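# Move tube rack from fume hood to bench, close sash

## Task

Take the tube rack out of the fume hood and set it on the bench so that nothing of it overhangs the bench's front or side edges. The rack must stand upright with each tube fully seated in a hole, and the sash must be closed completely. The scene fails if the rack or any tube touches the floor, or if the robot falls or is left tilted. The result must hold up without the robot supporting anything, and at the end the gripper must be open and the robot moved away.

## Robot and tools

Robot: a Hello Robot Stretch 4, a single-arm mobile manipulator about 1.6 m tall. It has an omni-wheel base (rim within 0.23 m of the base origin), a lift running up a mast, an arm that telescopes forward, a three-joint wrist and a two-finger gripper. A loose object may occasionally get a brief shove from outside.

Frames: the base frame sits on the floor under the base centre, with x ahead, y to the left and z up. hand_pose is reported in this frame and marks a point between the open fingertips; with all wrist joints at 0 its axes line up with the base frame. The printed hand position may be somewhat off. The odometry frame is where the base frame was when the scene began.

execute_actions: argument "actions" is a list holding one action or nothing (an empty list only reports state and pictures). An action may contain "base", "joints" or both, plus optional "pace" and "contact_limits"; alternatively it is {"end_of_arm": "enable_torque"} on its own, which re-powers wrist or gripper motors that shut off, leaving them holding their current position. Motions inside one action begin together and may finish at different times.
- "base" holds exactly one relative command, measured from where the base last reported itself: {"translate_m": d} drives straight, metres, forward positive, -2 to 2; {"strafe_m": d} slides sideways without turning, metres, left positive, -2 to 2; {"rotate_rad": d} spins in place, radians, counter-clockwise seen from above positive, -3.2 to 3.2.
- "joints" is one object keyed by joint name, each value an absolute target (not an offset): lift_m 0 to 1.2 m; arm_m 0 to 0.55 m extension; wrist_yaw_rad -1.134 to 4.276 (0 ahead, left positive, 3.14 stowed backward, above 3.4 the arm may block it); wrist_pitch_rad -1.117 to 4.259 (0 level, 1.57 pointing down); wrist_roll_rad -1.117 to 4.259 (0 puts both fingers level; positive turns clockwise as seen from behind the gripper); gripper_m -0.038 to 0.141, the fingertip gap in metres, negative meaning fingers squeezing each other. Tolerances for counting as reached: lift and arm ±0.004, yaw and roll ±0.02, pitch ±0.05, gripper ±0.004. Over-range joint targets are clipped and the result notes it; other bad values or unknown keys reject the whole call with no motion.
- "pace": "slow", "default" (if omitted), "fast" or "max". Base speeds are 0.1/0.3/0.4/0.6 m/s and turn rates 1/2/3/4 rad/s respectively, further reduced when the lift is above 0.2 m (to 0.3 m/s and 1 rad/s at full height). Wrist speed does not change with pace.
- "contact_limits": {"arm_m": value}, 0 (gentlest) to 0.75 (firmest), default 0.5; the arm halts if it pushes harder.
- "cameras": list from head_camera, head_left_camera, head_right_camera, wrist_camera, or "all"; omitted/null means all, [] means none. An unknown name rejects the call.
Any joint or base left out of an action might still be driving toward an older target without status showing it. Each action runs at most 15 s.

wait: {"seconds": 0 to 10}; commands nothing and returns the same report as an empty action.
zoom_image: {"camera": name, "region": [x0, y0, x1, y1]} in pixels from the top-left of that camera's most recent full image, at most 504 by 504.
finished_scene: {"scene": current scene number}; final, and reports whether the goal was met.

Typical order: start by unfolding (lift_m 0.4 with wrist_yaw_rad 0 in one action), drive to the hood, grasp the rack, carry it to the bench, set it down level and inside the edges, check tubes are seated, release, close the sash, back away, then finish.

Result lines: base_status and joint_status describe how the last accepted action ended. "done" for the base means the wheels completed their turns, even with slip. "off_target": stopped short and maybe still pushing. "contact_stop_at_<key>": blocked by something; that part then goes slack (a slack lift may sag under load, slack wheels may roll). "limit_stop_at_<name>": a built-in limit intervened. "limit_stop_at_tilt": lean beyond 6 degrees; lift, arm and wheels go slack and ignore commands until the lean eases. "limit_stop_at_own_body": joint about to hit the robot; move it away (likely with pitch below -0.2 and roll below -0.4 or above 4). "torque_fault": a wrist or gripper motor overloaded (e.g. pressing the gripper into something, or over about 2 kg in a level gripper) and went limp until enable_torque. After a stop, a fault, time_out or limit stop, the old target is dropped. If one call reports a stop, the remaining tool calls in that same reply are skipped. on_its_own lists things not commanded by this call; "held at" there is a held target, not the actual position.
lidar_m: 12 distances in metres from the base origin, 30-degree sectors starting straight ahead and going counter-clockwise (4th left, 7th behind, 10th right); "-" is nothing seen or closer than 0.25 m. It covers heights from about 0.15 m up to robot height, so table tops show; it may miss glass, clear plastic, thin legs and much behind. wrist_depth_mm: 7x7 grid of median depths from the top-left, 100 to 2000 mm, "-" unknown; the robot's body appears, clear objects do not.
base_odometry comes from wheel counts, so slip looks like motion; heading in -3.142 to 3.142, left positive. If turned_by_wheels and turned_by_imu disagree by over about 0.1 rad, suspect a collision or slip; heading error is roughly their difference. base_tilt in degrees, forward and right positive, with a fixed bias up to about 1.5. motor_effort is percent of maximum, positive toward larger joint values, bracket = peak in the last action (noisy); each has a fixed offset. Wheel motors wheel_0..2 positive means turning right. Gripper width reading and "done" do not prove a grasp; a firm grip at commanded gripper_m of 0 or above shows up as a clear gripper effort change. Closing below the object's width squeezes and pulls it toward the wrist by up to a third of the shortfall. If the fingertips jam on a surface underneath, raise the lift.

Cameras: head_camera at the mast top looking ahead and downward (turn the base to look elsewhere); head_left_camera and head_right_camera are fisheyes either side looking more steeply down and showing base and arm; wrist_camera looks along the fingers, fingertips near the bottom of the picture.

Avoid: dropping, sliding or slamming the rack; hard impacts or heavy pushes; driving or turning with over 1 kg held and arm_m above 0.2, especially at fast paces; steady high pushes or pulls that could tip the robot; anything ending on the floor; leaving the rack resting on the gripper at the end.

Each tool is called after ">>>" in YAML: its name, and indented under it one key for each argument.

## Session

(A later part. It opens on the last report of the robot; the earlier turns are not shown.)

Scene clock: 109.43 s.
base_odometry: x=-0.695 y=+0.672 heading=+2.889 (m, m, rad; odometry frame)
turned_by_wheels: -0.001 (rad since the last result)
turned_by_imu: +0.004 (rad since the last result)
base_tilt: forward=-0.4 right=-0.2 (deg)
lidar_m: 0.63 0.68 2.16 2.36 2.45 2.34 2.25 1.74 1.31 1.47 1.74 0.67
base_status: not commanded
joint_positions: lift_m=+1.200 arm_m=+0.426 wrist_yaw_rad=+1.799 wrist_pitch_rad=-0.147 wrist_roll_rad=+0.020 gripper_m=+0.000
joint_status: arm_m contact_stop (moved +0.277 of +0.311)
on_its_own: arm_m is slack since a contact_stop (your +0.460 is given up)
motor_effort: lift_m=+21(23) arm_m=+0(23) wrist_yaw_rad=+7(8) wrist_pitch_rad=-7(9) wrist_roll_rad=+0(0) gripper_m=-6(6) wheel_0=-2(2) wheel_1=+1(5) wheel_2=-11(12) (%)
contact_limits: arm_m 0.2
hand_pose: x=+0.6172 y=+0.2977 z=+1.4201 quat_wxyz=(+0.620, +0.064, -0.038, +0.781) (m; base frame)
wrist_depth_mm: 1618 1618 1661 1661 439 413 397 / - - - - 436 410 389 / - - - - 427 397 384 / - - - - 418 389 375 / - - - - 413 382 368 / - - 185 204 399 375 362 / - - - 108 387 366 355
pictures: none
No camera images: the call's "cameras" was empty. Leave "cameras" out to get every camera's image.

>>> execute_actions:
  actions:
    - {"joints":{"arm_m":0.415,"lift_m":1.18},"pace":"slow"}

Scene clock: 112.27 s.
base_odometry: x=-0.695 y=+0.672 heading=+2.890 (m, m, rad; odometry frame)
turned_by_wheels: +0.001 (rad since the last result)
turned_by_imu: +0.001 (rad since the last result)
base_tilt: forward=-0.3 right=-0.2 (deg)
lidar_m: 0.62 0.65 2.15 2.36 2.47 2.33 2.26 1.73 1.32 1.49 1.73 0.66
base_status: not commanded
joint_positions: lift_m=+1.180 arm_m=+0.416 wrist_yaw_rad=+1.800 wrist_pitch_rad=-0.148 wrist_roll_rad=+0.020 gripper_m=+0.000
joint_status: all done
motor_effort: lift_m=+18(19) arm_m=-8(12) wrist_yaw_rad=+4(6) wrist_pitch_rad=-7(10) wrist_roll_rad=-1(0) gripper_m=-5(5) wheel_0=-1(2) wheel_1=-1(1) wheel_2=+0(11) (%)
hand_pose: x=+0.6077 y=+0.2978 z=+1.4009 quat_wxyz=(+0.619, +0.064, -0.038, +0.782) (m; base frame)
wrist_depth_mm: 1661 1618 1708 1708 442 413 389 / - - - - 433 402 387 / - - - - 424 394 377 / - - - - 415 389 373 / - - - - 410 382 368 / - - 185 204 394 373 359 / - - - 108 310 359 349
pictures: head_camera, head_left_camera, head_right_camera, wrist_camera
Images, in order (width x height): head_camera 420x560, head_left_camera 420x672, head_right_camera 420x672, wrist_camera 616x392.

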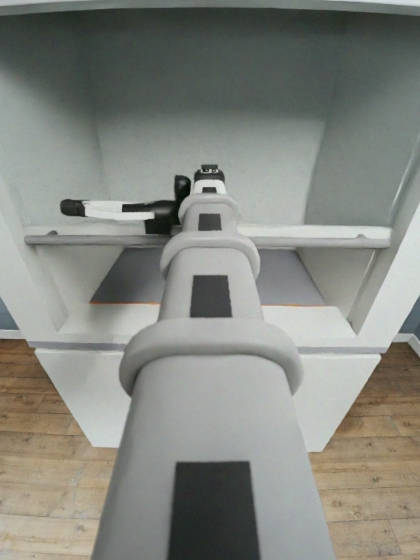

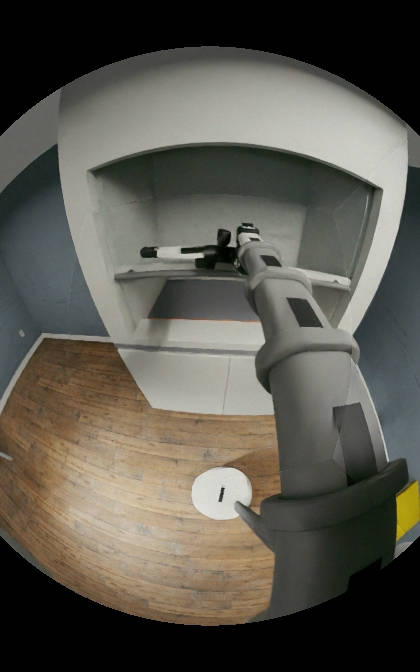

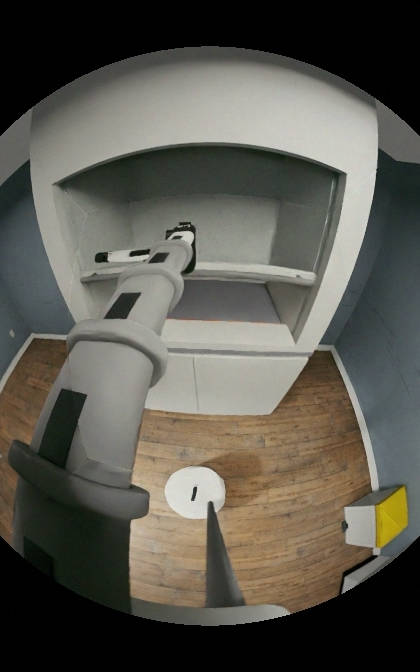

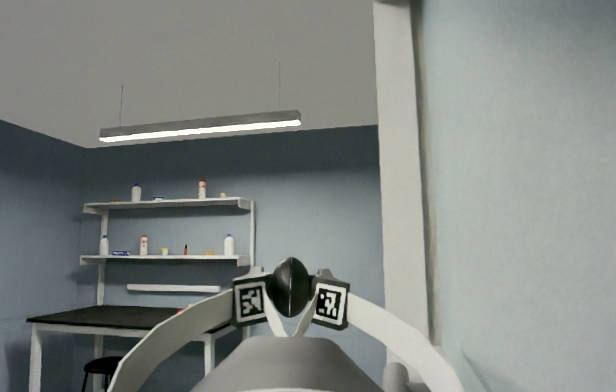

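Glass is nearer here; position is fine.

>>> execute_actions:
  actions:
    - {"joints":{"lift_m":1.168},"pace":"slow"}
  cameras: []

>>> execute_actions:
  actions:
    - {"joints":{"lift_m":1.157},"pace":"slow"}
  cameras: []

>>> execute_actions:
  actions:
    - {"joints":{"lift_m":1.149},"pace":"slow"}
  cameras: []

Scene clock: 116.47 s.
base_odometry: x=-0.695 y=+0.672 heading=+2.890 (m, m, rad; odometry frame)
turned_by_wheels: +0.000 (rad since the last result)
turned_by_imu: +0.000 (rad since the last result)
base_tilt: forward=-0.3 right=-0.1 (deg)
lidar_m: 0.64 0.67 2.15 2.37 2.45 2.33 2.25 1.72 1.30 1.48 1.74 0.66
base_status: not commanded
joint_positions: lift_m=+1.168 arm_m=+0.416 wrist_yaw_rad=+1.800 wrist_pitch_rad=-0.148 wrist_roll_rad=+0.020 gripper_m=+0.000
joint_status: all done
motor_effort: lift_m=+18(18) arm_m=-8(8) wrist_yaw_rad=+2(0) wrist_pitch_rad=-7(7) wrist_roll_rad=-1(0) gripper_m=-4(4) wheel_0=-1(1) wheel_1=-1(1) wheel_2=+0(0) (%)
hand_pose: x=+0.6077 y=+0.2978 z=+1.3889 quat_wxyz=(+0.619, +0.064, -0.038, +0.782) (m; base frame)
wrist_depth_mm: 1708 1661 1756 1661 445 413 394 / - - - - 439 404 384 / - - - - 421 397 379 / - - - - 415 387 370 / - - - - 404 377 362 / - - 185 203 397 375 357 / - - - 108 281 359 353
pictures: none
No camera images: the call's "cameras" was empty. Leave "cameras" out to get every camera's image.

Scene clock: 117.33 s.
base_odometry: x=-0.695 y=+0.672 heading=+2.890 (m, m, rad; odometry frame)
turned_by_wheels: +0.000 (rad since the last result)
turned_by_imu: +0.000 (rad since the last result)
base_tilt: forward=-0.2 right=-0.1 (deg)
lidar_m: 0.63 0.67 2.16 2.38 2.45 2.33 2.25 1.73 1.31 1.48 1.75 0.67
base_status: not commanded
joint_positions: lift_m=+1.158 arm_m=+0.416 wrist_yaw_rad=+1.800 wrist_pitch_rad=-0.150 wrist_roll_rad=+0.020 gripper_m=+0.000
joint_status: all done
motor_effort: lift_m=+14(17) arm_m=-8(8) wrist_yaw_rad=+1(1) wrist_pitch_rad=+1(14) wrist_roll_rad=-1(0) gripper_m=-5(4) wheel_0=-1(1) wheel_1=+0(1) wheel_2=+0(0) (%)
hand_pose: x=+0.6076 y=+0.2976 z=+1.3790 quat_wxyz=(+0.619, +0.065, -0.039, +0.782) (m; base frame)
wrist_depth_mm: 1756 1661 1708 1708 439 413 394 / - - - - 433 404 392 / - - - - 427 399 379 / - - - - 418 389 373 / - - - - 407 382 366 / - - 185 203 397 375 359 / - - - 108 282 359 353
pictures: none
No camera images: the call's "cameras" was empty. Leave "cameras" out to get every camera's image.

Scene clock: 118.13 s.
base_odometry: x=-0.695 y=+0.672 heading=+2.890 (m, m, rad; odometry frame)
turned_by_wheels: +0.000 (rad since the last result)
turned_by_imu: +0.000 (rad since the last result)
base_tilt: forward=-0.3 right=-0.2 (deg)
lidar_m: 0.62 0.66 2.15 2.36 2.45 2.33 2.25 1.71 1.32 1.48 1.75 0.66
base_status: not commanded
joint_positions: lift_m=+1.150 arm_m=+0.416 wrist_yaw_rad=+1.800 wrist_pitch_rad=-0.150 wrist_roll_rad=+0.020 gripper_m=+0.000
joint_status: all done
motor_effort: lift_m=+14(15) arm_m=-8(8) wrist_yaw_rad=+2(2) wrist_pitch_rad=+1(15) wrist_roll_rad=+0(0) gripper_m=-7(6) wheel_0=-1(1) wheel_1=+0(1) wheel_2=+0(0) (%)
hand_pose: x=+0.6076 y=+0.2976 z=+1.3709 quat_wxyz=(+0.619, +0.065, -0.039, +0.782) (m; base frame)
wrist_depth_mm: 1756 1756 1708 1708 445 413 394 / - - - - 436 404 384 / - - - - 424 394 377 / - - - - 415 389 370 / - - - - 407 382 364 / - - 185 203 394 373 359 / - - - 108 282 359 353
pictures: none
No camera images: the call's "cameras" was empty. Leave "cameras" out to get every camera's image.

>>> execute_actions:
  actions:
    - {"joints":{"lift_m":0.9},"pace":"slow"}
  cameras: ["head_camera"]

>>> execute_actions:
  actions:
    - {"joints":{"lift_m":0.886},"pace":"slow"}
  cameras: []

>>> execute_actions:
  actions:
    - {"joints":{"lift_m":0.873},"pace":"slow"}
  cameras: []

>>> execute_actions:
  actions:
    - {"joints":{"lift_m":0.861},"pace":"slow"}
  cameras: []

>>> execute_actions:
  actions:
    - {"joints":{"lift_m":0.849},"pace":"slow"}
  cameras: []

>>> execute_actions:
  actions:
    - {"joints":{"lift_m":0.837},"pace":"slow"}
  cameras: []

>>> execute_actions:
  actions:
    - {"joints":{"lift_m":0.825},"pace":"slow"}
  cameras: []

Scene clock: 129.67 s.
base_odometry: x=-0.695 y=+0.672 heading=+2.890 (m, m, rad; odometry frame)
turned_by_wheels: +0.000 (rad since the last result)
turned_by_imu: +0.000 (rad since the last result)
base_tilt: forward=-0.3 right=-0.1 (deg)
lidar_m: 0.63 0.67 2.15 2.37 2.46 2.33 2.25 1.73 1.33 1.47 1.74 0.65
base_status: not commanded
joint_positions: lift_m=+0.901 arm_m=+0.416 wrist_yaw_rad=+1.800 wrist_pitch_rad=-0.151 wrist_roll_rad=+0.020 gripper_m=+0.000
joint_status: all done
motor_effort: lift_m=+13(16) arm_m=-8(8) wrist_yaw_rad=+2(0) wrist_pitch_rad=+3(23) wrist_roll_rad=+0(0) gripper_m=-7(7) wheel_0=-1(1) wheel_1=-1(1) wheel_2=+0(0) (%)
hand_pose: x=+0.6075 y=+0.2976 z=+1.1223 quat_wxyz=(+0.619, +0.065, -0.039, +0.782) (m; base frame)
wrist_depth_mm: - - - - 445 415 394 / - - - - 436 404 392 / - - - - 430 399 379 / - - - - 415 387 373 / - - - - 407 379 366 / - - 184 204 397 370 359 / - - - 108 282 362 351
pictures: head_camera
Images, in order (width x height): head_camera 420x560.

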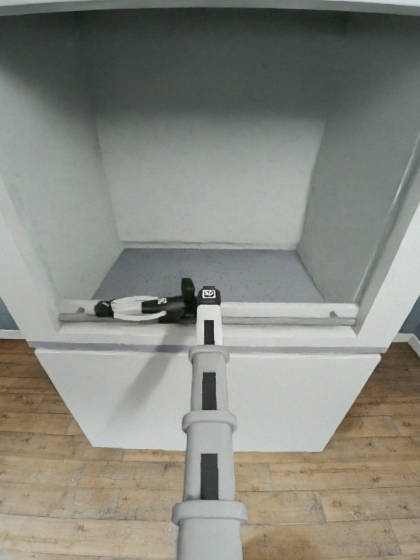

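Scene clock: 130.53 s.
base_odometry: x=-0.695 y=+0.672 heading=+2.890 (m, m, rad; odometry frame)
turned_by_wheels: +0.000 (rad since the last result)
turned_by_imu: +0.000 (rad since the last result)
base_tilt: forward=-0.3 right=-0.2 (deg)
lidar_m: 0.63 0.66 2.14 2.37 2.45 2.35 2.25 1.71 1.30 1.49 1.74 0.67
base_status: not commanded
joint_positions: lift_m=+0.886 arm_m=+0.416 wrist_yaw_rad=+1.800 wrist_pitch_rad=-0.148 wrist_roll_rad=+0.020 gripper_m=+0.000
joint_status: all done
motor_effort: lift_m=+17(19) arm_m=-7(8) wrist_yaw_rad=+2(0) wrist_pitch_rad=-5(19) wrist_roll_rad=+0(0) gripper_m=-9(9) wheel_0=-1(1) wheel_1=-1(1) wheel_2=+0(0) (%)
hand_pose: x=+0.6076 y=+0.2977 z=+1.1071 quat_wxyz=(+0.619, +0.064, -0.038, +0.782) (m; base frame)
wrist_depth_mm: - - - - 442 415 392 / - - - - 433 407 389 / - - - - 427 394 379 / - - - - 415 384 375 / - - - - 410 382 364 / - - 185 203 394 370 357 / - - - 108 282 362 351
pictures: none
No camera images: the call's "cameras" was empty. Leave "cameras" out to get every camera's image.

Scene clock: 131.43 s.
base_odometry: x=-0.695 y=+0.672 heading=+2.890 (m, m, rad; odometry frame)
turned_by_wheels: +0.000 (rad since the last result)
turned_by_imu: +0.000 (rad since the last result)
base_tilt: forward=-0.3 right=-0.2 (deg)
lidar_m: 0.64 0.67 2.16 2.38 2.45 2.33 2.25 1.71 1.31 1.49 1.74 0.66
base_status: not commanded
joint_positions: lift_m=+0.873 arm_m=+0.416 wrist_yaw_rad=+1.800 wrist_pitch_rad=-0.149 wrist_roll_rad=+0.020 gripper_m=+0.000
joint_status: all done
motor_effort: lift_m=+15(20) arm_m=-7(8) wrist_yaw_rad=+1(0) wrist_pitch_rad=-2(16) wrist_roll_rad=+0(0) gripper_m=-5(7) wheel_0=-1(1) wheel_1=-1(1) wheel_2=-1(1) (%)
hand_pose: x=+0.6076 y=+0.2977 z=+1.0946 quat_wxyz=(+0.619, +0.065, -0.039, +0.782) (m; base frame)
wrist_depth_mm: - - - - 449 410 392 / - - - - 436 407 389 / - - - - 427 394 379 / - - - - 415 392 373 / - - - - 407 382 366 / - - 185 202 394 373 362 / - - - 108 282 362 351
pictures: none
No camera images: the call's "cameras" was empty. Leave "cameras" out to get every camera's image.

Scene clock: 132.27 s.
base_odometry: x=-0.695 y=+0.672 heading=+2.890 (m, m, rad; odometry frame)
turned_by_wheels: +0.000 (rad since the last result)
turned_by_imu: +0.000 (rad since the last result)
base_tilt: forward=-0.3 right=-0.2 (deg)
lidar_m: 0.63 0.67 2.15 2.37 2.45 2.33 2.24 1.73 1.32 1.48 1.73 0.66
base_status: not commanded
joint_positions: lift_m=+0.861 arm_m=+0.416 wrist_yaw_rad=+1.800 wrist_pitch_rad=-0.149 wrist_roll_rad=+0.020 gripper_m=+0.000
joint_status: all done
motor_effort: lift_m=+16(16) arm_m=-7(7) wrist_yaw_rad=+2(1) wrist_pitch_rad=-3(17) wrist_roll_rad=+0(0) gripper_m=-2(4) wheel_0=-1(1) wheel_1=-1(1) wheel_2=-1(1) (%)
hand_pose: x=+0.6075 y=+0.2977 z=+1.0825 quat_wxyz=(+0.619, +0.065, -0.039, +0.782) (m; base frame)
wrist_depth_mm: - - - - 449 413 397 / - - - - 436 402 382 / - - - - 424 397 379 / - - - - 418 389 370 / - - - - 410 382 364 / - - 184 203 394 373 359 / - - - 108 282 359 353
pictures: none
No camera images: the call's "cameras" was empty. Leave "cameras" out to get every camera's image.

Scene clock: 133.13 s.
base_odometry: x=-0.695 y=+0.672 heading=+2.890 (m, m, rad; odometry frame)
turned_by_wheels: +0.000 (rad since the last result)
turned_by_imu: +0.000 (rad since the last result)
base_tilt: forward=-0.3 right=-0.2 (deg)
lidar_m: 0.63 0.67 2.16 2.36 2.46 2.33 2.25 1.73 1.32 1.49 1.73 0.66
base_status: not commanded
joint_positions: lift_m=+0.857 arm_m=+0.416 wrist_yaw_rad=+1.801 wrist_pitch_rad=-0.154 wrist_roll_rad=+0.020 gripper_m=+0.000
joint_status: lift_m contact_stop (moved -0.004 of -0.012)
on_its_own: lift_m is slack since a contact_stop (your +0.849 is given up)
motor_effort: lift_m=+16(15) arm_m=-7(7) wrist_yaw_rad=-1(2) wrist_pitch_rad=+10(26) wrist_roll_rad=-1(1) gripper_m=-6(4) wheel_0=-1(1) wheel_1=-1(1) wheel_2=-2(1) (%)
hand_pose: x=+0.6072 y=+0.2975 z=+1.0795 quat_wxyz=(+0.619, +0.066, -0.040, +0.782) (m; base frame)
wrist_depth_mm: - - - - 449 418 394 / - - - - 439 410 389 / - - - - 430 394 379 / - - - - 418 389 373 / - - - - 410 384 362 / - - 185 204 394 377 359 / - - - 108 286 362 351
pictures: none
No camera images: the call's "cameras" was empty. Leave "cameras" out to get every camera's image.

not run: a stop came earlier in this reply.

not run: a stop came earlier in this reply.

>>> execute_actions:
  actions:
    - {"joints":{"lift_m":0.9,"arm_m":0.05,"wrist_pitch_rad":0}}

Scene clock: 139.47 s.
base_odometry: x=-0.695 y=+0.672 heading=+2.890 (m, m, rad; odometry frame)
turned_by_wheels: +0.000 (rad since the last result)
turned_by_imu: +0.000 (rad since the last result)
base_tilt: forward=-0.3 right=-0.2 (deg)
lidar_m: 0.63 0.67 2.15 2.38 2.43 2.33 2.26 1.73 1.33 1.49 1.76 0.66
base_status: not commanded
joint_positions: lift_m=+0.900 arm_m=+0.052 wrist_yaw_rad=+1.800 wrist_pitch_rad=+0.002 wrist_roll_rad=+0.020 gripper_m=+0.000
joint_status: all done
motor_effort: lift_m=+24(23) arm_m=-8(13) wrist_yaw_rad=+3(4) wrist_pitch_rad=-5(9) wrist_roll_rad=-1(4) gripper_m=-5(6) wheel_0=-1(1) wheel_1=-1(1) wheel_2=+1(1) (%)
hand_pose: x=+0.2420 y=+0.3008 z=+1.0774 quat_wxyz=(+0.622, +0.005, +0.008, +0.783) (m; base frame)
wrist_depth_mm: - - - - - - - / - - - - - - - / - - - - - - - / - - - - - - - / - - - - - - - / - - 185 204 - - - / - - - 108 - - -
pictures: head_camera, head_left_camera, head_right_camera, wrist_camera
Images, in order (width x height): head_camera 420x560, head_left_camera 420x672, head_right_camera 420x672, wrist_camera 616x392.

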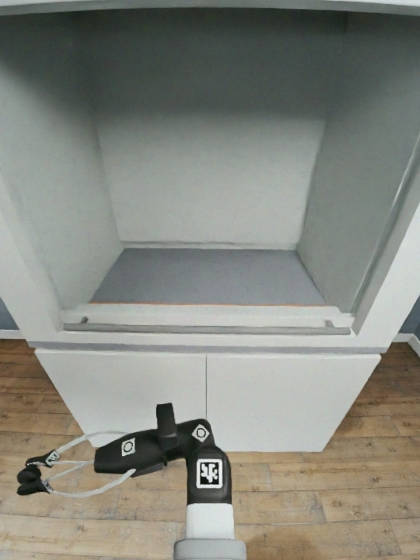

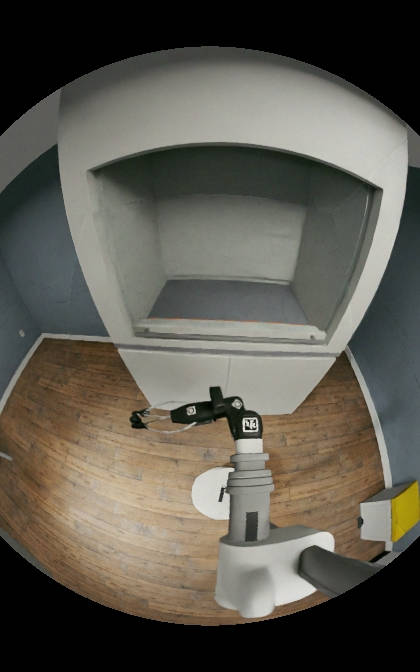

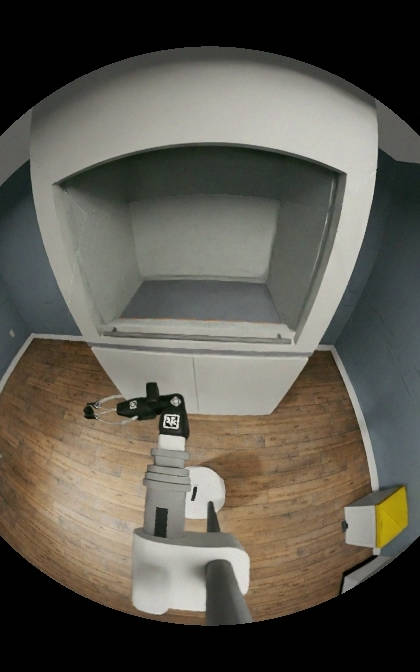

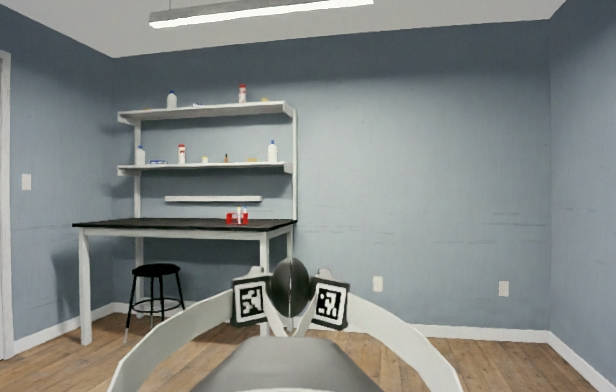

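>>> finished_scene:
  scene: 2

The scene is finished: the task was done.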